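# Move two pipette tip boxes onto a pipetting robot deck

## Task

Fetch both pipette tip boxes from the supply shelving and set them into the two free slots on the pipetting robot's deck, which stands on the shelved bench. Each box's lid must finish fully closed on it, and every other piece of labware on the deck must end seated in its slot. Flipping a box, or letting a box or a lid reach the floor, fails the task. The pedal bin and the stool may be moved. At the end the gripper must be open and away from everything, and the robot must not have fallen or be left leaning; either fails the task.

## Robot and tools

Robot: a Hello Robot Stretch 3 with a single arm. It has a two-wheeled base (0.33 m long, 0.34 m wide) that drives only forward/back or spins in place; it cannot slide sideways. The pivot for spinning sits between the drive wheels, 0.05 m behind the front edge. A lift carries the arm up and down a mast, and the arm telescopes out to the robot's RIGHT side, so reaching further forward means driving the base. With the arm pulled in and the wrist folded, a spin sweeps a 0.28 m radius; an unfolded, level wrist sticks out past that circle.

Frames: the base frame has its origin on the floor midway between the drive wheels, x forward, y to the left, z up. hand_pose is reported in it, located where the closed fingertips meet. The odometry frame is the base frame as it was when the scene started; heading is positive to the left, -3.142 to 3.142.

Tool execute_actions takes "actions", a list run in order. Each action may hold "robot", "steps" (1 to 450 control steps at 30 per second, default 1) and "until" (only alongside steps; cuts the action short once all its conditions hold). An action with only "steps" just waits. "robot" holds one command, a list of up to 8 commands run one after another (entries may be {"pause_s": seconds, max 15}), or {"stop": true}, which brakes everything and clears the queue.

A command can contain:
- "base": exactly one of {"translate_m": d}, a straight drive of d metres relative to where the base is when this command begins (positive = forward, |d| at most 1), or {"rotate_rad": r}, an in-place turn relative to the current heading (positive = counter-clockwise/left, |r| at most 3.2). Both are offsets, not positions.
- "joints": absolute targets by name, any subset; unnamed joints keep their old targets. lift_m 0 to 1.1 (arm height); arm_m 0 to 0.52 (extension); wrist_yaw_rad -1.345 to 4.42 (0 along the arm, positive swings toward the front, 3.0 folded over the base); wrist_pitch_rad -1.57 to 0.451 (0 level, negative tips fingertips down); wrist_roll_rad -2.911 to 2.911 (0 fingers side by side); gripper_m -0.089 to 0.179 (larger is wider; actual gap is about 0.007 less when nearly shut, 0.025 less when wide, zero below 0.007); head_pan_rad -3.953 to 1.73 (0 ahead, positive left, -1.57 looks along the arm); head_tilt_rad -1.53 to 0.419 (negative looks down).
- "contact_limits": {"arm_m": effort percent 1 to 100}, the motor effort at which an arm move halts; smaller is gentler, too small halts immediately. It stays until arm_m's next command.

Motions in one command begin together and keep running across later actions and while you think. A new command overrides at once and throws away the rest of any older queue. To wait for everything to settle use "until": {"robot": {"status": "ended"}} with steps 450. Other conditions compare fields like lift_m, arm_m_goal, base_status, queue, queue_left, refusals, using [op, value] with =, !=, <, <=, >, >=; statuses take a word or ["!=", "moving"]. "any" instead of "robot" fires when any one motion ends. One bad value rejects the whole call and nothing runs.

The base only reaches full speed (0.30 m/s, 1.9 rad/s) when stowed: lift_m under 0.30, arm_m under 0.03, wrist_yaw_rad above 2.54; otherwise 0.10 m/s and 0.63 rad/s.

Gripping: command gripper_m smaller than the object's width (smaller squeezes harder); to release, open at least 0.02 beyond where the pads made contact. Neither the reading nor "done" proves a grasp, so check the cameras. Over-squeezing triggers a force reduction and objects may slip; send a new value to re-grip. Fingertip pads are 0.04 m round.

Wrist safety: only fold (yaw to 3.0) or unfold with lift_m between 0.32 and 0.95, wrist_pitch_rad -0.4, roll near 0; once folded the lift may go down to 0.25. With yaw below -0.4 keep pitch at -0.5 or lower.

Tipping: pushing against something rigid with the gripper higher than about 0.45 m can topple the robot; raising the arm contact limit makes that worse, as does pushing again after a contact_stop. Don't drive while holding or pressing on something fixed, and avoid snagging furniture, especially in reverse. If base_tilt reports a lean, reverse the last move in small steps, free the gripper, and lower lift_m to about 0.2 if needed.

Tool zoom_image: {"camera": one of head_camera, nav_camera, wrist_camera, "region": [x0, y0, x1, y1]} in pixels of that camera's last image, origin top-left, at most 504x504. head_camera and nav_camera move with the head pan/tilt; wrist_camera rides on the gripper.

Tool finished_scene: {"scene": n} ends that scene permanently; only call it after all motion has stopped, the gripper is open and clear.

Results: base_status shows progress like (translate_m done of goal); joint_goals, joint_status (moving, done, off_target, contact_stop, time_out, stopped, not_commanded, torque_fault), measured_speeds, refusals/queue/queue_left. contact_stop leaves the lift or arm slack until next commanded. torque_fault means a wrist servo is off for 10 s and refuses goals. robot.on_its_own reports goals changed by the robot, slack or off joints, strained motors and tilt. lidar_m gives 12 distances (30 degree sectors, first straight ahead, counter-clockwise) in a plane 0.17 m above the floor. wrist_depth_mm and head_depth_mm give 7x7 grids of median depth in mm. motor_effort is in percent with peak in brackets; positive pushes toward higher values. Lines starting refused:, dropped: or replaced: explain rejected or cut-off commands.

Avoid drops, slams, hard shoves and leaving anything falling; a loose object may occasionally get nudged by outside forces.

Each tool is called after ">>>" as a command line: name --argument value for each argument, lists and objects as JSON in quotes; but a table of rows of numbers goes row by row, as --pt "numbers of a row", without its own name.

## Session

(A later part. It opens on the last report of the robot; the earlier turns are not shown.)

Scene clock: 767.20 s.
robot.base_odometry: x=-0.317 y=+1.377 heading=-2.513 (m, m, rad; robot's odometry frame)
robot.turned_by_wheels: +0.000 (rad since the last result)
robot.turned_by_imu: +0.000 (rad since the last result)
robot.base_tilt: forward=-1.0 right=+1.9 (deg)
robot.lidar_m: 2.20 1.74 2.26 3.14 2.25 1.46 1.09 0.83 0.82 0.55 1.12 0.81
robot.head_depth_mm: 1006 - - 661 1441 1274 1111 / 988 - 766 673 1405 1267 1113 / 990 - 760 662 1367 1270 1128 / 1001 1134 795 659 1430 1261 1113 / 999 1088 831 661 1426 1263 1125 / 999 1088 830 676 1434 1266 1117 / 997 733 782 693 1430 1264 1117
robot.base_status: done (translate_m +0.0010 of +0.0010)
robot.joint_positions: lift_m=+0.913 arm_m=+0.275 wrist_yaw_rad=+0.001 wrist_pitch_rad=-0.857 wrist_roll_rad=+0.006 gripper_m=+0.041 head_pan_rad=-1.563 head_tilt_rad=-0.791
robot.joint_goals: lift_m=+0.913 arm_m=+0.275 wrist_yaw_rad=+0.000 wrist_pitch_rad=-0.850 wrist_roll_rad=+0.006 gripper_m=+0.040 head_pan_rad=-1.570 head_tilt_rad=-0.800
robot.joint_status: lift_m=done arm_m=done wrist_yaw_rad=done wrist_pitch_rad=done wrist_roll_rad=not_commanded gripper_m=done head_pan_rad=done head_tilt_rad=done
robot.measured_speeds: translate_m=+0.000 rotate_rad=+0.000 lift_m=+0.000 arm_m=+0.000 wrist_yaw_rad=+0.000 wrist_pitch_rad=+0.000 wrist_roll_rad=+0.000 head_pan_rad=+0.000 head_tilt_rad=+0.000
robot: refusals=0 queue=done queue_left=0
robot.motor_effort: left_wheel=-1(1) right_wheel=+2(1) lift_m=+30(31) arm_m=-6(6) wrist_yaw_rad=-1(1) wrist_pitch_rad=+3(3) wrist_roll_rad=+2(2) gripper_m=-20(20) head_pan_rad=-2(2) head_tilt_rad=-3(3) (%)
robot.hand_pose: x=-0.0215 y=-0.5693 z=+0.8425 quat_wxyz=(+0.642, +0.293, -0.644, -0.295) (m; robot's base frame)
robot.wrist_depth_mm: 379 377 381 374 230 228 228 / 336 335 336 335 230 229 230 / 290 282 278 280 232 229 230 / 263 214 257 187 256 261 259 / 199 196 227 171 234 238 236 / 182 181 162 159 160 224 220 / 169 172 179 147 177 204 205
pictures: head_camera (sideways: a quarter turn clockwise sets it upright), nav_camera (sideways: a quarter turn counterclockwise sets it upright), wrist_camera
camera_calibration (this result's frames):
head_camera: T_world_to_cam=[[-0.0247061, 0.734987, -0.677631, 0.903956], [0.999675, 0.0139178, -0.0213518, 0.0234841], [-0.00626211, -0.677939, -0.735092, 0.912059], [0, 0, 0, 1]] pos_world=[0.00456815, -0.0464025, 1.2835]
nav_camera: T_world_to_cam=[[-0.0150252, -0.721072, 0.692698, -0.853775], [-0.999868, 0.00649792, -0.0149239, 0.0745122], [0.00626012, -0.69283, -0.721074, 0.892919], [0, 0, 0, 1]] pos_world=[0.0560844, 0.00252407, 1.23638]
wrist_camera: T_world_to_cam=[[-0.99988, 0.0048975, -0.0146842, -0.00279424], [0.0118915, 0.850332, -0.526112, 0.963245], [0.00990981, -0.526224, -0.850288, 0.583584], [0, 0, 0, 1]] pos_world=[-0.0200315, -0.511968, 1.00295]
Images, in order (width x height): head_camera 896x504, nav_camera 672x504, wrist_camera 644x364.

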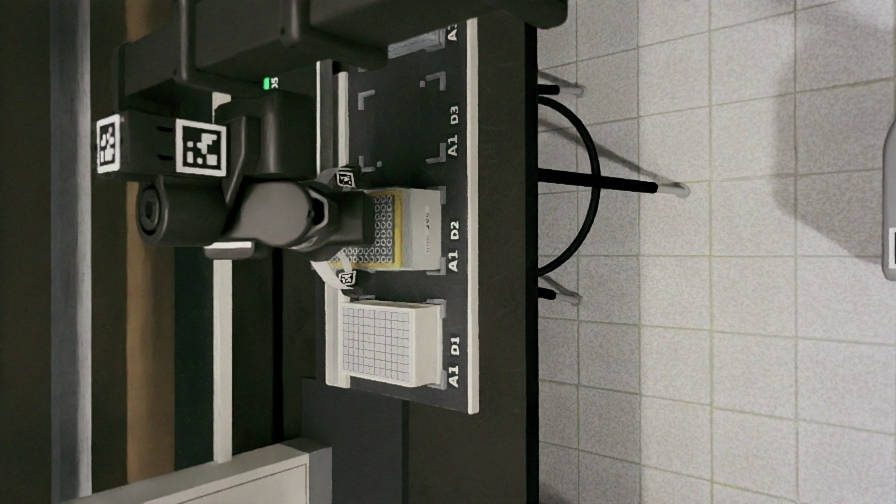

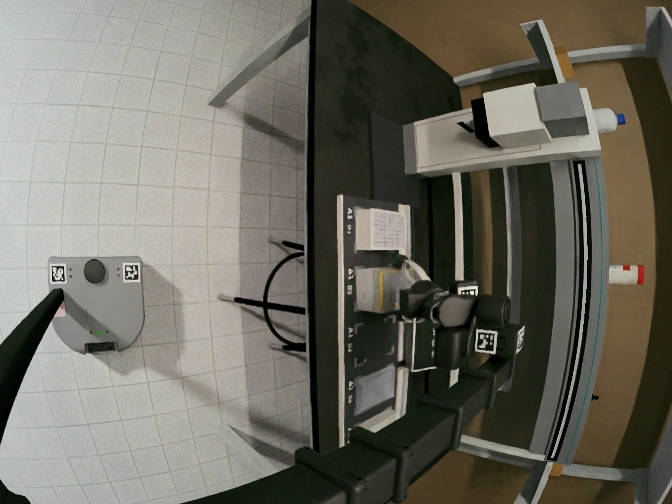

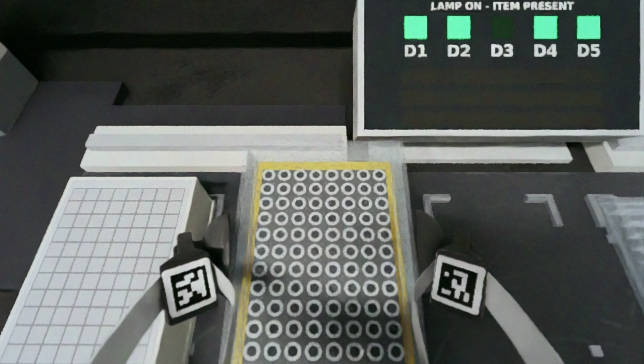

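Near edge reaches the shoulder. Release and lift.

>>> execute_actions --actions '[{"robot":[{"joints":{"gripper_m":0.122}},{"joints":{"lift_m":0.97}},{"joints":{"arm_m":0.12,"wrist_pitch_rad":-0.5}}],"steps":450,"until":{"robot":{"status":"ended"}}}]'

>>> zoom_image --camera "head_camera" --region '[280, 150, 480, 310]'

Scene clock: 776.33 s.
robot.base_odometry: x=-0.317 y=+1.377 heading=-2.513 (m, m, rad; robot's odometry frame)
robot.turned_by_wheels: +0.000 (rad since the last result)
robot.turned_by_imu: +0.001 (rad since the last result)
robot.base_tilt: forward=-1.0 right=+2.0 (deg)
robot.lidar_m: 2.20 1.74 2.26 3.14 2.26 1.46 1.09 0.82 0.82 0.55 1.12 0.81
robot.head_depth_mm: 983 - - 662 1439 1265 1108 / 1004 - - 658 1403 1259 1107 / 1002 - - 661 1374 1267 1120 / 997 1132 877 661 1431 1266 1119 / 1002 1085 830 660 1426 1264 1113 / 997 1087 831 675 1437 1267 1118 / 998 734 783 696 1426 1267 1116
robot.base_status: done (translate_m +0.0010 of +0.0010)
robot.joint_positions: lift_m=+0.970 arm_m=+0.120 wrist_yaw_rad=+0.001 wrist_pitch_rad=-0.521 wrist_roll_rad=+0.006 gripper_m=+0.122 head_pan_rad=-1.563 head_tilt_rad=-0.791
robot.joint_goals: lift_m=+0.970 arm_m=+0.120 wrist_yaw_rad=+0.000 wrist_pitch_rad=-0.500 wrist_roll_rad=+0.006 gripper_m=+0.122 head_pan_rad=-1.570 head_tilt_rad=-0.800
robot.joint_status: lift_m=done arm_m=done wrist_yaw_rad=done wrist_pitch_rad=done wrist_roll_rad=not_commanded gripper_m=done head_pan_rad=done head_tilt_rad=done
robot.measured_speeds: translate_m=+0.000 rotate_rad=+0.000 lift_m=+0.000 arm_m=+0.000 wrist_yaw_rad=+0.000 wrist_pitch_rad=+0.000 wrist_roll_rad=+0.000 head_pan_rad=+0.000 head_tilt_rad=+0.000
robot: refusals=0 queue=done queue_left=0
robot.motor_effort: left_wheel=+0(1) right_wheel=+2(2) lift_m=+43(45) arm_m=-6(7) wrist_yaw_rad=-1(1) wrist_pitch_rad=+6(6) wrist_roll_rad=+2(2) gripper_m=+0(90) head_pan_rad=-1(3) head_tilt_rad=-4(3) (%)
robot.hand_pose: x=-0.0214 y=-0.4756 z=+0.9601 quat_wxyz=(+0.682, +0.182, -0.685, -0.183) (m; robot's base frame)
robot.wrist_depth_mm: 340 774 778 782 763 764 774 / 339 776 790 777 787 782 749 / 377 567 597 565 421 550 573 / 423 459 503 466 412 405 480 / 414 410 375 325 409 415 406 / 362 369 326 283 351 - 352 / 326 301 302 282 309 307 311
pictures: head_camera (sideways: a quarter turn clockwise sets it upright), nav_camera (sideways: a quarter turn counterclockwise sets it upright), wrist_camera
camera_calibration (this result's frames):
head_camera: T_world_to_cam=[[-0.024706, 0.734987, -0.677631, 0.903956], [0.999675, 0.0139177, -0.0213518, 0.0234841], [-0.00626219, -0.677939, -0.735092, 0.912059], [0, 0, 0, 1]] pos_world=[0.00456814, -0.0464025, 1.2835]
nav_camera: T_world_to_cam=[[-0.0150253, -0.721072, 0.692698, -0.853775], [-0.999868, 0.00649804, -0.0149239, 0.0745122], [0.00626004, -0.69283, -0.721074, 0.892919], [0, 0, 0, 1]] pos_world=[0.0560844, 0.00252406, 1.23638]
wrist_camera: T_world_to_cam=[[-0.999878, -0.000489259, -0.0156257, -0.00310659], [0.0118426, 0.628788, -0.777487, 1.08147], [0.0102057, -0.777577, -0.628705, 0.400619], [0, 0, 0, 1]] pos_world=[-0.0200022, -0.368505, 1.09265]
Images, in order (width x height): head_camera 896x504, nav_camera 672x504, wrist_camera 644x364.

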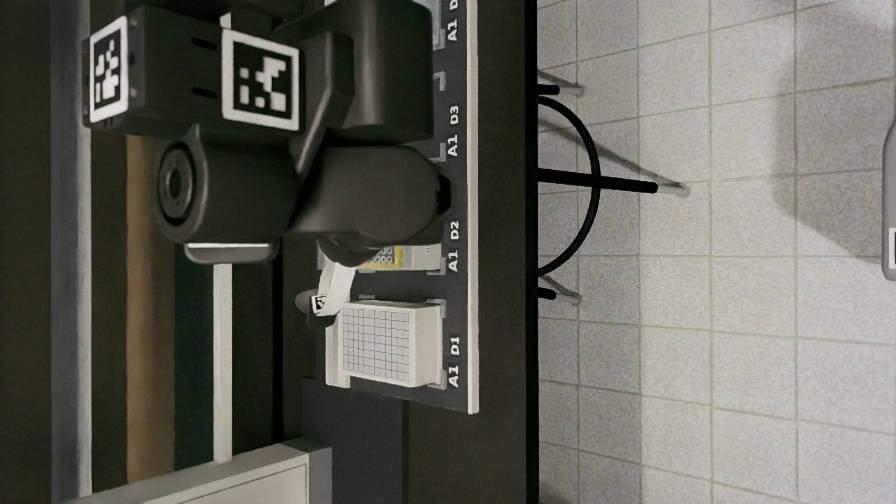

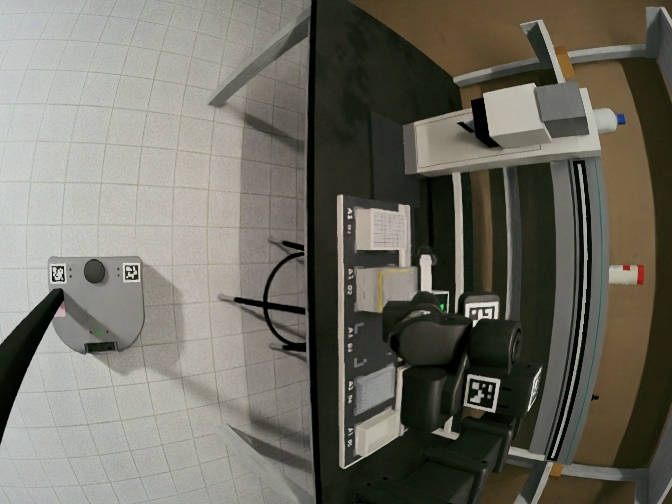

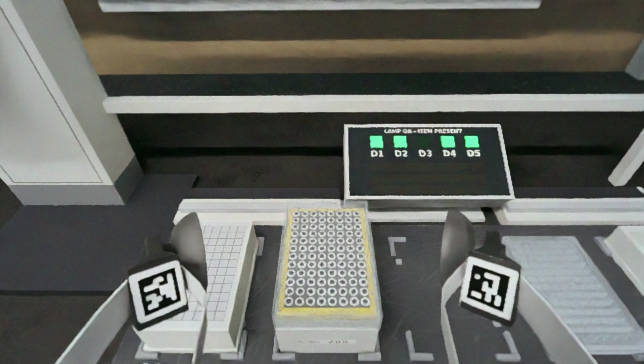

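Region (280, 150, 480, 310) of head_camera's 896x504 image, scaled by 2.520, with more detail than that image has; it fills the top 403 rows of this view, and the rest is white.

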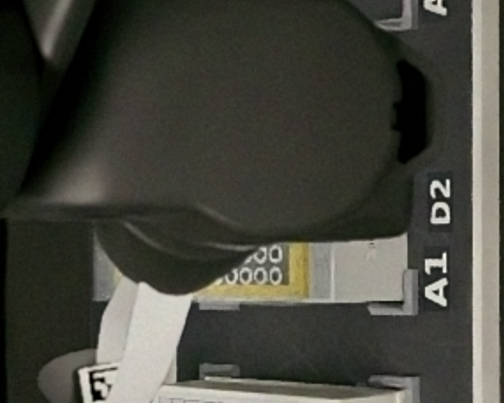

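>>> execute_actions --actions '[{"robot":[{"joints":{"arm_m":0.0,"gripper_m":0.14},"base":{"rotate_rad":-0.462}},{"base":{"translate_m":-0.707},"joints":{"lift_m":0.60}},{"base":{"rotate_rad":-1.058},"joints":{"wrist_pitch_rad":-0.35,"head_tilt_rad":-0.9}}],"steps":450,"until":{"robot":{"status":"ended"}}}]'

Scene clock: 805.03 s.
robot.base_odometry: x=+0.380 y=+1.495 heading=+2.251 (m, m, rad; robot's odometry frame)
robot.turned_by_wheels: -1.520 (rad since the last result)
robot.turned_by_imu: -1.528 (rad since the last result)
robot.base_tilt: forward=-1.0 right=+1.9 (deg)
robot.lidar_m: 0.75 1.00 1.53 2.27 2.34 2.89 2.84 0.83 0.76 0.49 0.47 1.40
robot.head_depth_mm: 598 502 1054 922 1256 1233 1094 / 633 501 1055 924 1271 1259 - / 633 502 1053 920 1282 - - / 611 502 1052 903 1300 1206 - / 597 503 974 882 1095 1222 1104 / 519 486 584 1423 1380 1225 1096 / 387 460 1235 1517 1372 1225 1096
robot.base_status: done (rotate_rad -1.0579 of -1.0580)
robot.joint_positions: lift_m=+0.600 arm_m=+0.000 wrist_yaw_rad=+0.000 wrist_pitch_rad=-0.373 wrist_roll_rad=+0.006 gripper_m=+0.140 head_pan_rad=-1.563 head_tilt_rad=-0.888
robot.joint_goals: lift_m=+0.600 arm_m=+0.000 wrist_yaw_rad=+0.000 wrist_pitch_rad=-0.350 wrist_roll_rad=+0.006 gripper_m=+0.140 head_pan_rad=-1.570 head_tilt_rad=-0.900
robot.joint_status: lift_m=done arm_m=done wrist_yaw_rad=done wrist_pitch_rad=done wrist_roll_rad=not_commanded gripper_m=done head_pan_rad=done head_tilt_rad=done
robot.measured_speeds: translate_m=+0.000 rotate_rad=+0.000 lift_m=+0.000 arm_m=+0.000 wrist_yaw_rad=+0.000 wrist_pitch_rad=+0.000 wrist_roll_rad=+0.000 head_pan_rad=+0.000 head_tilt_rad=+0.000
robot: refusals=0 queue=done queue_left=0
robot.motor_effort: left_wheel=+4(9) right_wheel=-4(10) lift_m=+31(44) arm_m=-6(6) wrist_yaw_rad=-1(1) wrist_pitch_rad=+7(7) wrist_roll_rad=+2(2) gripper_m=+0(76) head_pan_rad=-2(2) head_tilt_rad=-4(14) (%)
robot.hand_pose: x=-0.0215 y=-0.3752 z=+0.6232 quat_wxyz=(+0.693, +0.131, -0.696, -0.132) (m; robot's base frame)
robot.wrist_depth_mm: 188 251 457 593 574 578 586 / 200 253 468 629 631 612 612 / 222 254 447 390 497 494 488 / 841 255 381 378 379 373 372 / 938 264 305 306 301 313 300 / 949 - 291 285 280 - 270 / 804 752 490 699 711 672 671
pictures: head_camera (sideways: a quarter turn clockwise sets it upright), nav_camera (sideways: a quarter turn counterclockwise sets it upright), wrist_camera
camera_calibration (this result's frames):
head_camera: T_world_to_cam=[[-0.0251739, 0.797602, -0.602659, 0.806272], [0.99966, 0.0159678, -0.0206244, 0.0225345], [-0.0068269, -0.602973, -0.797732, 0.993516], [0, 0, 0, 1]] pos_world=[0.00455283, -0.0443803, 1.27893]
nav_camera: T_world_to_cam=[[-0.0145458, -0.785224, 0.61904, -0.757801], [-0.999878, 0.00789033, -0.0134859, 0.0726383], [0.00570502, -0.619161, -0.785243, 0.976368], [0, 0, 0, 1]] pos_world=[0.0560365, 0.0089122, 1.23678]
wrist_camera: T_world_to_cam=[[-0.999877, -0.00249236, -0.0154548, -0.00923959], [0.0120561, 0.507139, -0.86178, 0.76332], [0.0099856, -0.861861, -0.507047, 0.159446], [0, 0, 0, 1]] pos_world=[-0.0200333, -0.249712, 0.738517]
Images, in order (width x height): head_camera 896x504, nav_camera 672x504, wrist_camera 644x364.

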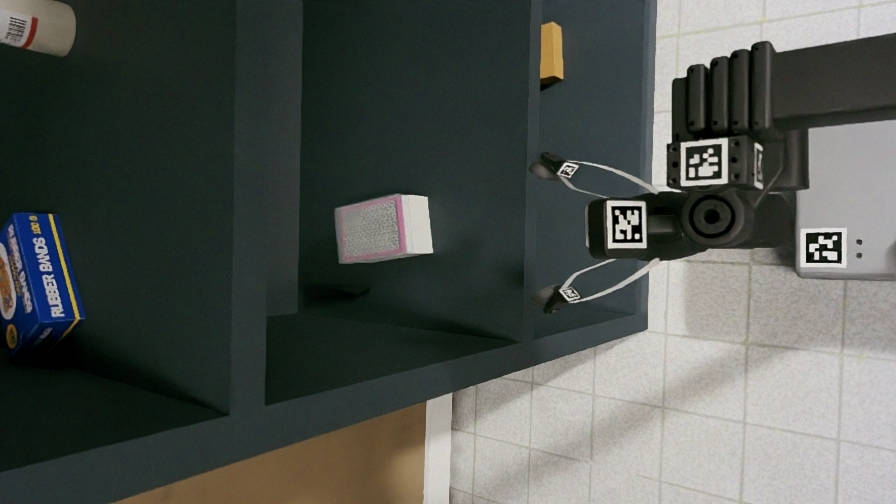

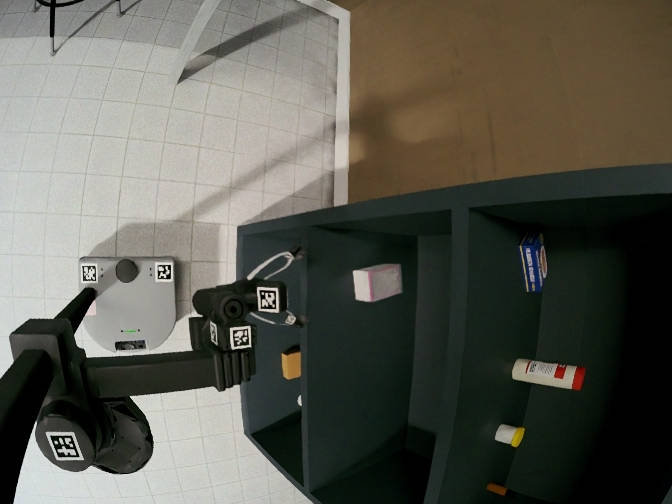

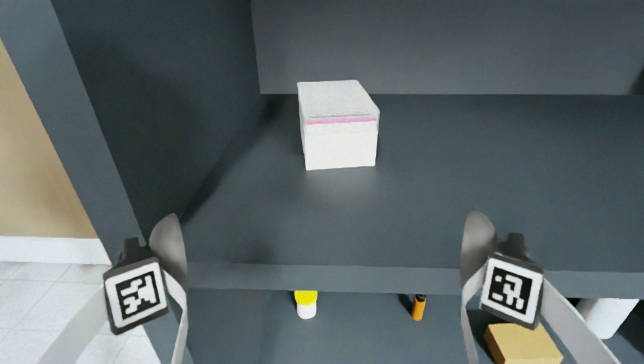

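>>> execute_actions --actions '[{"robot":[{"joints":{"wrist_yaw_rad":0.11,"wrist_pitch_rad":-0.2,"lift_m":0.512},"base":{"translate_m":-0.045}},{"joints":{"arm_m":0.21}}],"steps":450,"until":{"robot":{"status":"ended"}}}]'

Scene clock: 822.80 s.
robot.base_odometry: x=+0.409 y=+1.460 heading=+2.251 (m, m, rad; robot's odometry frame)
robot.turned_by_wheels: +0.000 (rad since the last result)
robot.turned_by_imu: +0.001 (rad since the last result)
robot.base_tilt: forward=-1.0 right=+1.9 (deg)
robot.lidar_m: 0.80 1.04 1.54 2.26 2.35 2.84 2.79 0.79 0.87 0.66 0.49 1.39
robot.head_depth_mm: 607 501 1062 921 1251 1228 1100 / 610 502 1057 918 1260 1244 - / 634 501 1053 925 1257 1226 - / 615 503 1061 908 1279 1224 1155 / 600 503 1037 921 1233 1233 1101 / 589 502 712 799 1336 1221 1092 / 481 485 561 1521 1388 1231 1100
robot.base_status: done (translate_m -0.0450 of -0.0450)
robot.joint_positions: lift_m=+0.512 arm_m=+0.210 wrist_yaw_rad=+0.110 wrist_pitch_rad=-0.223 wrist_roll_rad=+0.006 gripper_m=+0.140 head_pan_rad=-1.563 head_tilt_rad=-0.889
robot.joint_goals: lift_m=+0.512 arm_m=+0.210 wrist_yaw_rad=+0.110 wrist_pitch_rad=-0.200 wrist_roll_rad=+0.006 gripper_m=+0.140 head_pan_rad=-1.570 head_tilt_rad=-0.900
robot.joint_status: lift_m=done arm_m=done wrist_yaw_rad=done wrist_pitch_rad=done wrist_roll_rad=not_commanded gripper_m=done head_pan_rad=done head_tilt_rad=done
robot.measured_speeds: translate_m=+0.000 rotate_rad=+0.000 lift_m=+0.000 arm_m=+0.000 wrist_yaw_rad=+0.000 wrist_pitch_rad=+0.000 wrist_roll_rad=+0.000 head_pan_rad=+0.000 head_tilt_rad=+0.000
robot: refusals=0 queue=done queue_left=0
robot.motor_effort: left_wheel=+5(5) right_wheel=-4(10) lift_m=+31(30) arm_m=+5(9) wrist_yaw_rad=+0(0) wrist_pitch_rad=+7(8) wrist_roll_rad=+2(2) gripper_m=+0(0) head_pan_rad=-1(2) head_tilt_rad=-4(3) (%)
robot.hand_pose: x=+0.0053 y=-0.5977 z=+0.5708 quat_wxyz=(+0.704, +0.117, -0.699, -0.041) (m; robot's base frame)
robot.wrist_depth_mm: 193 249 406 399 386 373 359 / 194 253 409 428 405 393 379 / 196 256 416 257 427 414 397 / 198 261 305 173 300 319 317 / 199 237 228 174 216 247 234 / 190 - 185 182 186 - 187 / - 155 157 158 156 153 155
pictures: head_camera (sideways: a quarter turn clockwise sets it upright), nav_camera (sideways: a quarter turn counterclockwise sets it upright), wrist_camera
camera_calibration (this result's frames):
head_camera: T_world_to_cam=[[-0.025174, 0.797631, -0.602621, 0.806222], [0.99966, 0.0159685, -0.020624, 0.022534], [-0.00682733, -0.602935, -0.797761, 0.993554], [0, 0, 0, 1]] pos_world=[0.00455281, -0.0443792, 1.27893]
nav_camera: T_world_to_cam=[[-0.0145457, -0.785254, 0.619003, -0.757752], [-0.999878, 0.00789122, -0.0134852, 0.0726374], [0.00570459, -0.619123, -0.785273, 0.976407], [0, 0, 0, 1]] pos_world=[0.0560364, 0.00891531, 1.23678]
wrist_camera: T_world_to_cam=[[-0.993352, -0.114143, -0.0149208, -0.0509209], [-0.028832, 0.372187, -0.92771, 0.787814], [0.111445, -0.921112, -0.373004, -0.171659], [0, 0, 0, 1]] pos_world=[-0.00873759, -0.457144, 0.666073]
Images, in order (width x height): head_camera 896x504, nav_camera 672x504, wrist_camera 644x364.

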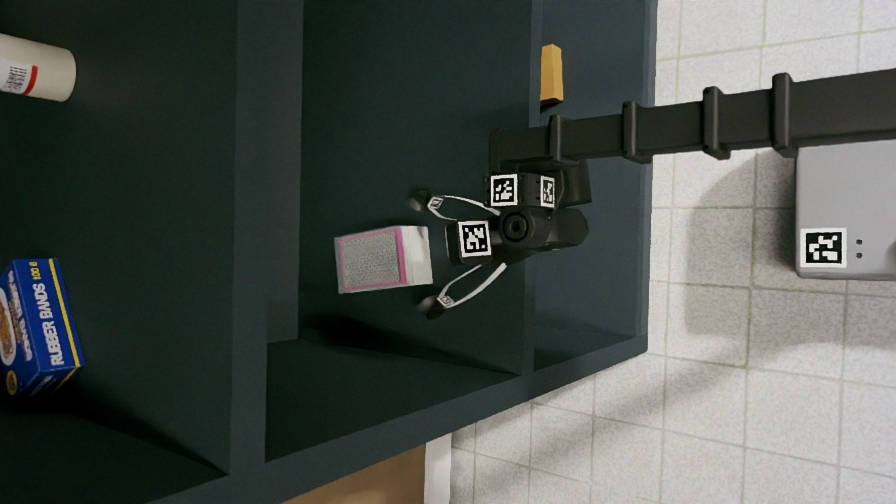

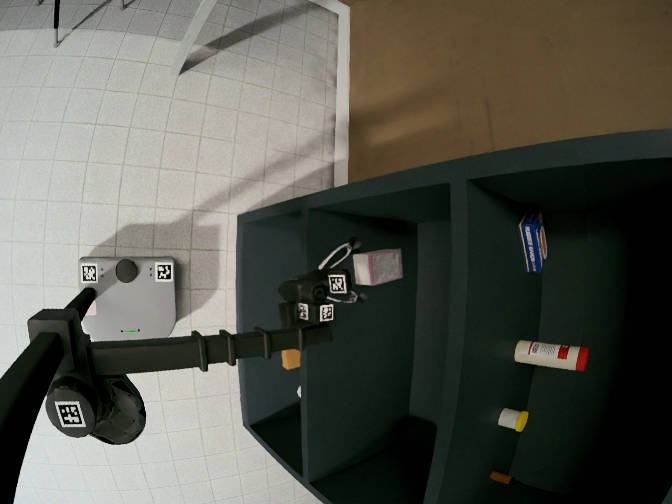

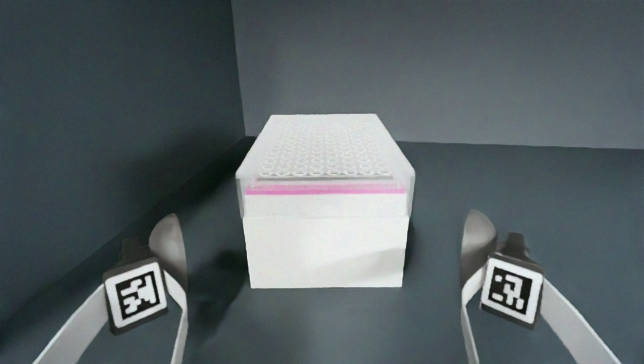

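>>> execute_actions --actions '[{"robot":[{"joints":{"arm_m":0.254,"lift_m":0.508},"base":{"translate_m":0.005}},{"joints":{"gripper_m":0.02}},{"joints":{"lift_m":0.54}}],"steps":450,"until":{"robot":{"status":"ended"}}}]'

Scene clock: 832.30 s.
robot.base_odometry: x=+0.406 y=+1.464 heading=+2.251 (m, m, rad; robot's odometry frame)
robot.turned_by_wheels: +0.000 (rad since the last result)
robot.turned_by_imu: +0.001 (rad since the last result)
robot.base_tilt: forward=-1.2 right=+1.9 (deg)
robot.lidar_m: 0.79 1.03 1.55 2.26 2.35 2.85 2.79 0.80 0.87 0.64 0.48 1.40
robot.head_depth_mm: 594 501 1054 927 1251 1224 1101 / 612 501 1051 919 1251 1246 - / 635 501 1055 964 1278 1233 - / 614 503 1056 885 1280 1228 1153 / 598 502 1039 921 1233 1231 1104 / 594 502 692 779 1330 1222 1101 / 467 474 566 1502 1386 1222 1099
robot.base_status: done (translate_m +0.0050 of +0.0050)
robot.joint_positions: lift_m=+0.540 arm_m=+0.254 wrist_yaw_rad=+0.109 wrist_pitch_rad=-0.231 wrist_roll_rad=+0.006 gripper_m=+0.025 head_pan_rad=-1.563 head_tilt_rad=-0.889
robot.joint_goals: lift_m=+0.540 arm_m=+0.254 wrist_yaw_rad=+0.110 wrist_pitch_rad=-0.200 wrist_roll_rad=+0.006 gripper_m=+0.023 head_pan_rad=-1.570 head_tilt_rad=-0.900
robot.joint_status: lift_m=done arm_m=done wrist_yaw_rad=done wrist_pitch_rad=done wrist_roll_rad=not_commanded gripper_m=done head_pan_rad=done head_tilt_rad=done
robot.measured_speeds: translate_m=+0.000 rotate_rad=+0.000 lift_m=+0.000 arm_m=+0.000 wrist_yaw_rad=+0.000 wrist_pitch_rad=+0.000 wrist_roll_rad=+0.000 head_pan_rad=+0.000 head_tilt_rad=+0.000
robot: refusals=0 queue=done queue_left=0
robot.motor_effort: left_wheel=+4(8) right_wheel=-3(7) lift_m=+45(47) arm_m=+4(5) wrist_yaw_rad=+0(0) wrist_pitch_rad=+10(9) wrist_roll_rad=+2(2) gripper_m=-26(100) head_pan_rad=-2(3) head_tilt_rad=-4(4) (%)
robot.hand_pose: x=+0.0051 y=-0.6412 z=+0.5964 quat_wxyz=(+0.704, +0.120, -0.699, -0.044) (m; robot's base frame)
robot.wrist_depth_mm: 186 243 364 359 349 339 326 / 189 245 387 383 367 352 339 / 190 248 407 411 392 378 361 / 192 250 350 180 376 372 372 / 193 254 131 131 130 280 277 / 196 228 132 133 132 222 222 / 184 188 140 137 138 185 184
pictures: head_camera (sideways: a quarter turn clockwise sets it upright), nav_camera (sideways: a quarter turn counterclockwise sets it upright), wrist_camera
camera_calibration (this result's frames):
head_camera: T_world_to_cam=[[-0.0251735, 0.797631, -0.602621, 0.806222], [0.99966, 0.0159679, -0.020624, 0.022534], [-0.00682769, -0.602935, -0.797761, 0.993554], [0, 0, 0, 1]] pos_world=[0.00455278, -0.0443792, 1.27893]
nav_camera: T_world_to_cam=[[-0.0145462, -0.785254, 0.619003, -0.757752], [-0.999878, 0.00789182, -0.0134852, 0.0726374], [0.00570422, -0.619123, -0.785273, 0.976407], [0, 0, 0, 1]] pos_world=[0.0560364, 0.0089153, 1.23678]
wrist_camera: T_world_to_cam=[[-0.993433, -0.113435, -0.0149558, -0.0552302], [-0.0293624, 0.379092, -0.924893, 0.83053], [0.110584, -0.91838, -0.379933, -0.196175], [0, 0, 0, 1]] pos_world=[-0.00878727, -0.501276, 0.692792]
Images, in order (width x height): head_camera 896x504, nav_camera 672x504, wrist_camera 644x364.

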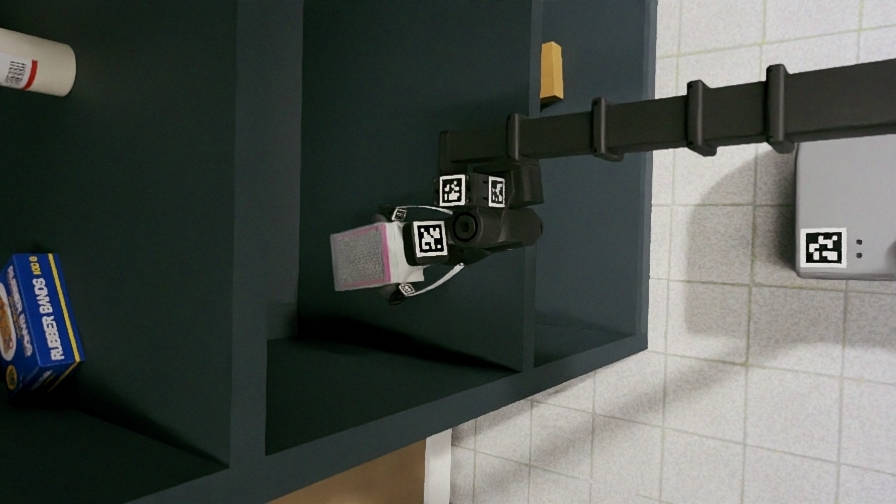

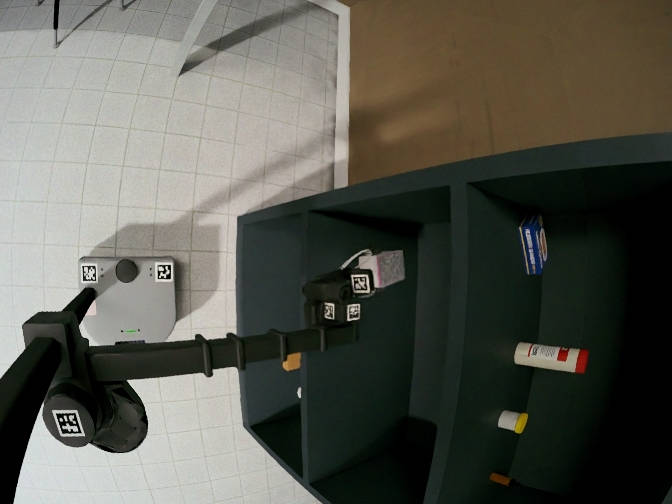

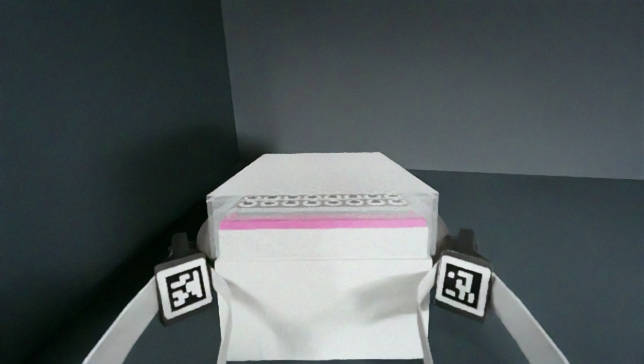

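>>> execute_actions --actions '[{"robot":[{"joints":{"lift_m":0.507}},{"joints":{"gripper_m":0.14}},{"joints":{"lift_m":0.695}},{"joints":{"wrist_pitch_rad":-0.85,"arm_m":0.30},"base":{"translate_m":0.013}},{"joints":{"arm_m":0.375}}],"steps":450,"until":{"robot":{"status":"ended"}}}]'

Scene clock: 858.23 s.
robot.base_odometry: x=+0.397 y=+1.474 heading=+2.251 (m, m, rad; robot's odometry frame)
robot.turned_by_wheels: +0.000 (rad since the last result)
robot.turned_by_imu: +0.002 (rad since the last result)
robot.base_tilt: forward=-1.0 right=+2.0 (deg)
robot.lidar_m: 0.78 1.03 1.54 2.26 2.34 2.86 2.80 0.81 0.75 0.59 0.48 1.39
robot.head_depth_mm: 594 501 1054 920 1250 - - / 633 501 1042 - 1269 1227 - / 635 502 1011 918 1281 1218 - / 611 503 1056 904 1279 1221 1153 / 592 501 1009 906 1228 1225 1103 / 591 503 640 740 1366 1230 1103 / 431 465 1165 1525 1383 1223 1101
robot.base_status: done (translate_m +0.0130 of +0.0130)
robot.joint_positions: lift_m=+0.695 arm_m=+0.375 wrist_yaw_rad=+0.109 wrist_pitch_rad=-0.856 wrist_roll_rad=+0.006 gripper_m=+0.140 head_pan_rad=-1.563 head_tilt_rad=-0.889
robot.joint_goals: lift_m=+0.695 arm_m=+0.375 wrist_yaw_rad=+0.110 wrist_pitch_rad=-0.850 wrist_roll_rad=+0.006 gripper_m=+0.140 head_pan_rad=-1.570 head_tilt_rad=-0.900
robot.joint_status: lift_m=done arm_m=done wrist_yaw_rad=done wrist_pitch_rad=done wrist_roll_rad=not_commanded gripper_m=done head_pan_rad=done head_tilt_rad=done
robot.measured_speeds: translate_m=+0.000 rotate_rad=+0.000 lift_m=+0.000 arm_m=+0.000 wrist_yaw_rad=+0.000 wrist_pitch_rad=+0.000 wrist_roll_rad=+0.000 head_pan_rad=+0.000 head_tilt_rad=+0.000
robot: refusals=0 queue=done queue_left=0
robot.motor_effort: left_wheel=+4(9) right_wheel=-3(6) lift_m=+43(46) arm_m=+5(3) wrist_yaw_rad=+1(0) wrist_pitch_rad=+2(10) wrist_roll_rad=+2(2) gripper_m=+1(92) head_pan_rad=-2(3) head_tilt_rad=-2(3) (%)
robot.hand_pose: x=-0.0053 y=-0.6685 z=+0.6242 quat_wxyz=(+0.657, +0.327, -0.628, -0.259) (m; robot's base frame)
robot.wrist_depth_mm: 176 233 327 320 306 294 281 / 181 239 344 343 343 331 322 / 184 246 316 312 309 312 312 / 188 254 284 213 284 285 283 / 193 241 259 194 261 267 261 / 194 - 238 180 237 - 241 / - 226 219 167 220 222 224
pictures: head_camera (sideways: a quarter turn clockwise sets it upright), nav_camera (sideways: a quarter turn counterclockwise sets it upright), wrist_camera
camera_calibration (this result's frames):
head_camera: T_world_to_cam=[[-0.0251733, 0.797634, -0.602616, 0.806216], [0.99966, 0.0159678, -0.0206239, 0.0225339], [-0.00682787, -0.60293, -0.797765, 0.993558], [0, 0, 0, 1]] pos_world=[0.00455277, -0.044379, 1.27893]
nav_camera: T_world_to_cam=[[-0.0145464, -0.785258, 0.618998, -0.757746], [-0.999878, 0.00789213, -0.0134851, 0.0726373], [0.00570404, -0.619119, -0.785277, 0.976412], [0, 0, 0, 1]] pos_world=[0.0560364, 0.00891564, 1.23678]
wrist_camera: T_world_to_cam=[[-0.994534, -0.103377, -0.0146992, -0.061647], [-0.0801152, 0.845753, -0.527526, 0.929983], [0.0669659, -0.523464, -0.849412, 0.347205], [0, 0, 0, 1]] pos_world=[-0.0100551, -0.61116, 0.784604]
Images, in order (width x height): head_camera 896x504, nav_camera 672x504, wrist_camera 644x364.

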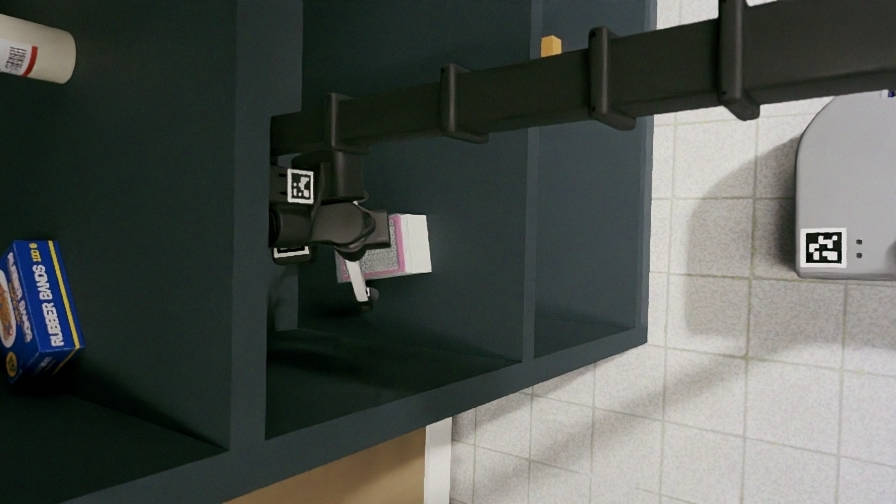

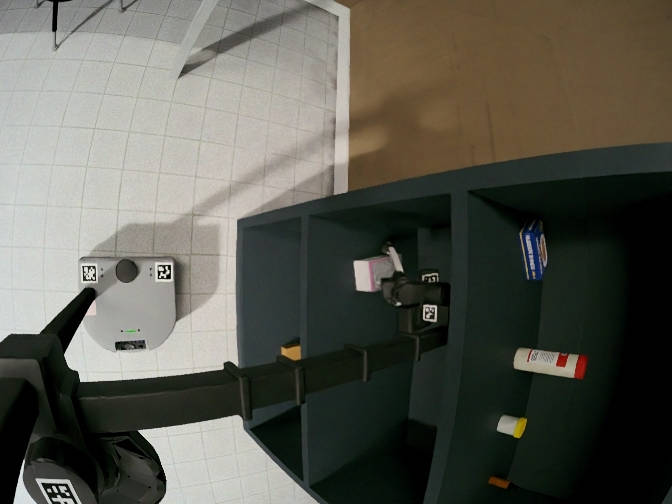

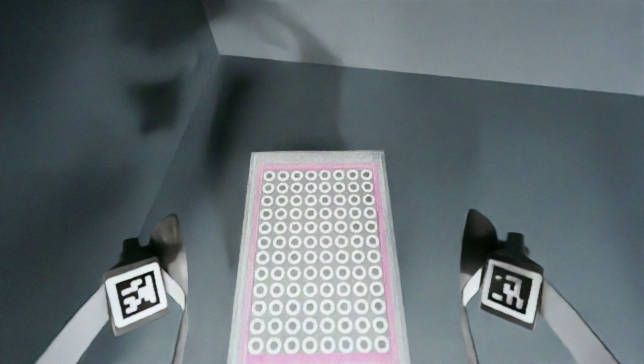

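>>> execute_actions --actions '[{"robot":[{"joints":{"arm_m":0.3835},"base":{"translate_m":0.0055}},{"joints":{"lift_m":0.673}},{"joints":{"gripper_m":0.04}},{"joints":{"lift_m":0.70}}],"steps":450,"until":{"robot":{"status":"ended"}}}]'

Scene clock: 866.27 s.
robot.base_odometry: x=+0.394 y=+1.478 heading=+2.251 (m, m, rad; robot's odometry frame)
robot.turned_by_wheels: +0.000 (rad since the last result)
robot.turned_by_imu: +0.001 (rad since the last result)
robot.base_tilt: forward=-1.2 right=+2.0 (deg)
robot.lidar_m: 0.78 1.02 1.53 2.27 2.34 2.87 2.81 0.81 0.75 0.57 0.48 1.39
robot.head_depth_mm: 593 500 1058 921 1252 - - / 635 501 1053 - 1274 1225 - / 635 502 1014 925 1279 1231 - / 610 501 1030 906 1284 1220 1153 / 594 503 998 908 1218 1221 1101 / 589 503 617 770 1363 1236 1101 / 417 459 1201 1507 1383 1224 1096
robot.base_status: done (translate_m +0.0055 of +0.0055)
robot.joint_positions: lift_m=+0.700 arm_m=+0.383 wrist_yaw_rad=+0.109 wrist_pitch_rad=-0.857 wrist_roll_rad=+0.006 gripper_m=+0.041 head_pan_rad=-1.563 head_tilt_rad=-0.889
robot.joint_goals: lift_m=+0.700 arm_m=+0.384 wrist_yaw_rad=+0.110 wrist_pitch_rad=-0.850 wrist_roll_rad=+0.006 gripper_m=+0.040 head_pan_rad=-1.570 head_tilt_rad=-0.900
robot.joint_status: lift_m=done arm_m=done wrist_yaw_rad=done wrist_pitch_rad=done wrist_roll_rad=not_commanded gripper_m=done head_pan_rad=done head_tilt_rad=done
robot.measured_speeds: translate_m=+0.000 rotate_rad=+0.000 lift_m=+0.000 arm_m=+0.000 wrist_yaw_rad=+0.000 wrist_pitch_rad=+0.000 wrist_roll_rad=+0.000 head_pan_rad=+0.000 head_tilt_rad=+0.000
robot: refusals=0 queue=done queue_left=0
robot.motor_effort: left_wheel=+4(8) right_wheel=-3(8) lift_m=+43(46) arm_m=+5(4) wrist_yaw_rad=+0(1) wrist_pitch_rad=+2(3) wrist_roll_rad=+2(2) gripper_m=-19(100) head_pan_rad=-2(2) head_tilt_rad=-4(5) (%)
robot.hand_pose: x=-0.0053 y=-0.6767 z=+0.6290 quat_wxyz=(+0.657, +0.328, -0.628, -0.260) (m; robot's base frame)
robot.wrist_depth_mm: 170 224 317 311 296 285 273 / 175 231 346 345 343 330 315 / 177 239 321 320 323 321 318 / 183 245 292 220 292 292 291 / 186 254 269 200 260 266 266 / 190 241 191 184 193 248 245 / 195 226 227 171 223 228 228
pictures: head_camera (sideways: a quarter turn clockwise sets it upright), nav_camera (sideways: a quarter turn counterclockwise sets it upright), wrist_camera
camera_calibration (this result's frames):
head_camera: T_world_to_cam=[[-0.0251734, 0.797634, -0.602616, 0.806216], [0.99966, 0.0159679, -0.0206239, 0.0225339], [-0.0068278, -0.60293, -0.797765, 0.993558], [0, 0, 0, 1]] pos_world=[0.00455278, -0.044379, 1.27893]
nav_camera: T_world_to_cam=[[-0.0145463, -0.785258, 0.618998, -0.757746], [-0.999878, 0.00789201, -0.0134851, 0.0726373], [0.00570411, -0.619119, -0.785276, 0.976412], [0, 0, 0, 1]] pos_world=[0.0560364, 0.00891564, 1.23678]
wrist_camera: T_world_to_cam=[[-0.994536, -0.103354, -0.0146905, -0.0624484], [-0.0802057, 0.846582, -0.52618, 0.939122], [0.0668194, -0.522127, -0.850246, 0.348392], [0, 0, 0, 1]] pos_world=[-0.0100636, -0.619594, 0.789449]
Images, in order (width x height): head_camera 896x504, nav_camera 672x504, wrist_camera 644x364.

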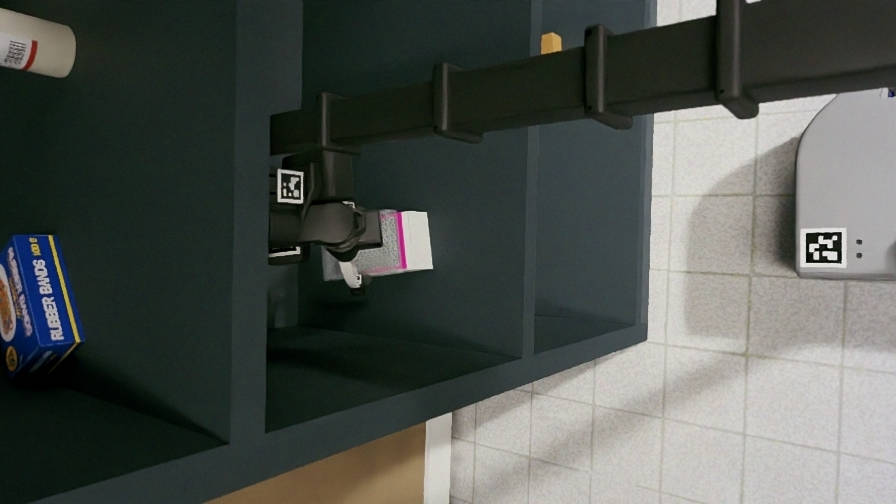

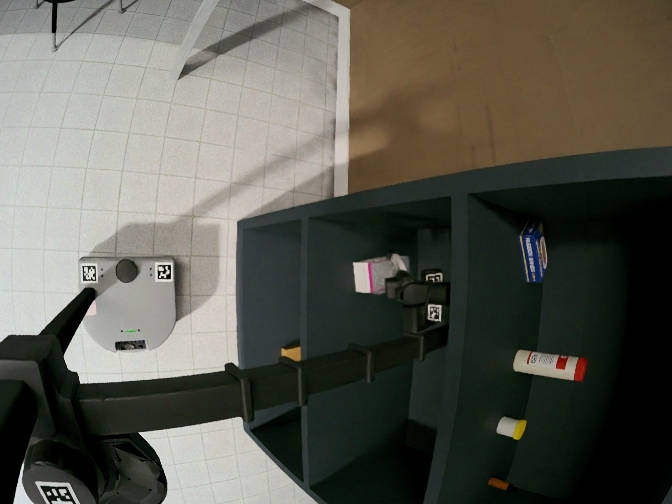

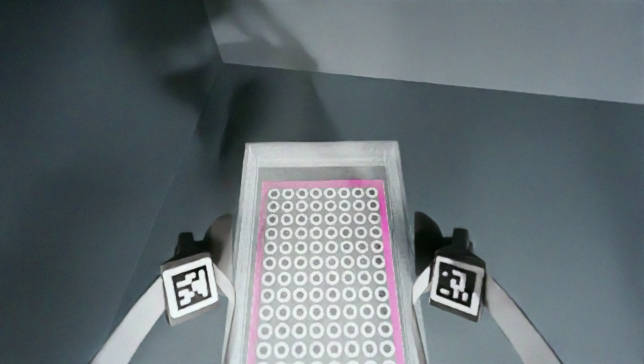

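>>> execute_actions --actions '[{"robot":[{"base":{"translate_m":-0.15}},{"joints":{"wrist_yaw_rad":0.0,"arm_m":0.34}},{"joints":{"lift_m":0.628}},{"joints":{"gripper_m":0.14}},{"joints":{"lift_m":0.70}},{"base":{"translate_m":0.15},"joints":{"wrist_yaw_rad":0.11,"arm_m":0.3835}}],"steps":450,"until":{"robot":{"status":"ended"}}}]'

Scene clock: 882.77 s.
robot.base_odometry: x=+0.394 y=+1.478 heading=+2.251 (m, m, rad; robot's odometry frame)
robot.turned_by_wheels: +0.000 (rad since the last result)
robot.turned_by_imu: +0.002 (rad since the last result)
robot.base_tilt: forward=-1.1 right=+2.0 (deg)
robot.lidar_m: 0.78 1.02 1.53 2.27 2.35 2.87 2.80 0.82 0.75 0.57 0.48 1.39
robot.head_depth_mm: 595 500 1052 920 1258 - - / 635 500 1059 - 1281 1224 - / 635 500 1009 916 1286 1214 - / 611 502 1036 903 1279 1227 1147 / 593 502 987 905 1218 1228 1095 / 590 503 618 769 1366 1225 1099 / 419 459 1196 1533 1393 1221 1101
robot.base_status: done (translate_m +0.1500 of +0.1500)
robot.joint_positions: lift_m=+0.700 arm_m=+0.383 wrist_yaw_rad=+0.109 wrist_pitch_rad=-0.857 wrist_roll_rad=+0.006 gripper_m=+0.140 head_pan_rad=-1.563 head_tilt_rad=-0.889
robot.joint_goals: lift_m=+0.700 arm_m=+0.384 wrist_yaw_rad=+0.110 wrist_pitch_rad=-0.850 wrist_roll_rad=+0.006 gripper_m=+0.140 head_pan_rad=-1.570 head_tilt_rad=-0.900
robot.joint_status: lift_m=done arm_m=done wrist_yaw_rad=done wrist_pitch_rad=done wrist_roll_rad=not_commanded gripper_m=done head_pan_rad=done head_tilt_rad=done
robot.measured_speeds: translate_m=+0.000 rotate_rad=+0.000 lift_m=+0.000 arm_m=+0.000 wrist_yaw_rad=+0.000 wrist_pitch_rad=+0.000 wrist_roll_rad=+0.000 head_pan_rad=+0.000 head_tilt_rad=+0.000
robot: refusals=0 queue=done queue_left=0
robot.motor_effort: left_wheel=+4(8) right_wheel=-4(10) lift_m=+43(45) arm_m=+5(8) wrist_yaw_rad=+1(1) wrist_pitch_rad=+3(2) wrist_roll_rad=+2(2) gripper_m=+1(91) head_pan_rad=-2(2) head_tilt_rad=-5(3) (%)
robot.hand_pose: x=-0.0054 y=-0.6767 z=+0.6289 quat_wxyz=(+0.657, +0.328, -0.628, -0.260) (m; robot's base frame)
robot.wrist_depth_mm: 171 225 317 311 297 283 274 / 174 229 346 347 337 334 315 / 179 236 323 319 318 318 315 / 182 245 291 222 293 290 289 / 187 234 270 199 263 269 266 / 187 - 244 184 242 - 245 / - 225 226 171 226 227 229
pictures: head_camera (sideways: a quarter turn clockwise sets it upright), nav_camera (sideways: a quarter turn counterclockwise sets it upright), wrist_camera
camera_calibration (this result's frames):
head_camera: T_world_to_cam=[[-0.0251737, 0.797635, -0.602615, 0.806215], [0.99966, 0.0159683, -0.0206239, 0.0225339], [-0.00682759, -0.602929, -0.797765, 0.993559], [0, 0, 0, 1]] pos_world=[0.00455279, -0.044379, 1.27893]
nav_camera: T_world_to_cam=[[-0.014546, -0.785258, 0.618997, -0.757745], [-0.999878, 0.00789167, -0.013485, 0.0726372], [0.00570432, -0.619118, -0.785277, 0.976413], [0, 0, 0, 1]] pos_world=[0.0560364, 0.00891576, 1.23678]
wrist_camera: T_world_to_cam=[[-0.994589, -0.10284, -0.0146901, -0.0621772], [-0.0797774, 0.846691, -0.526071, 0.939084], [0.0665392, -0.522052, -0.850314, 0.348489], [0, 0, 0, 1]] pos_world=[-0.0101113, -0.619578, 0.789436]
Images, in order (width x height): head_camera 896x504, nav_camera 672x504, wrist_camera 644x364.

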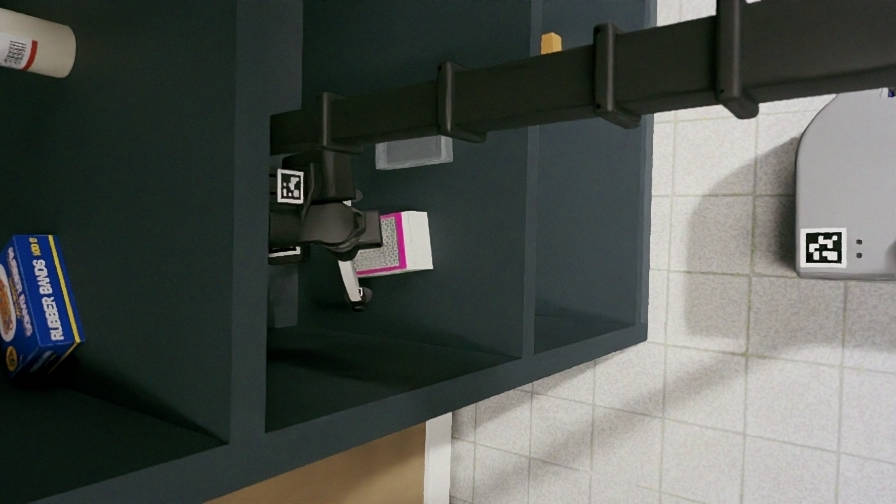

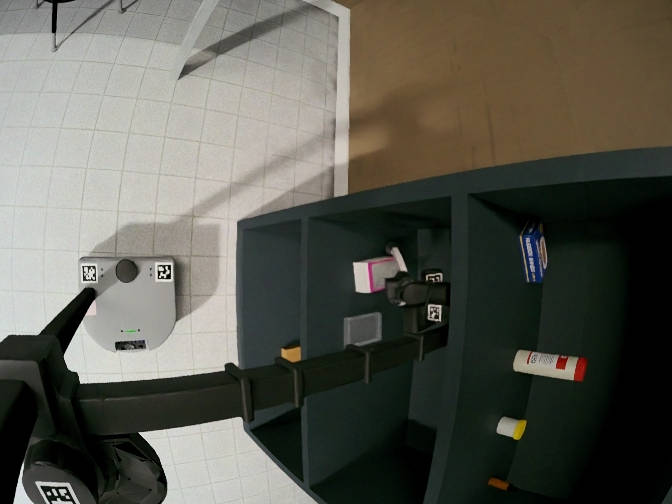

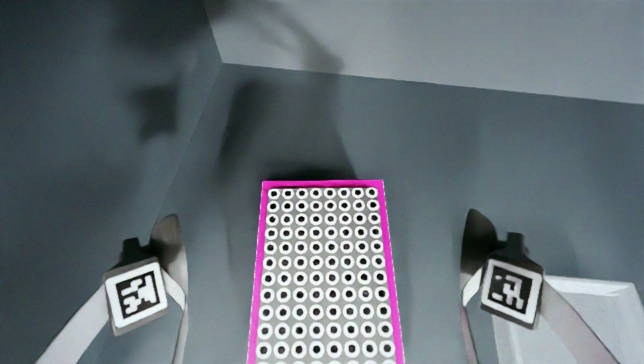

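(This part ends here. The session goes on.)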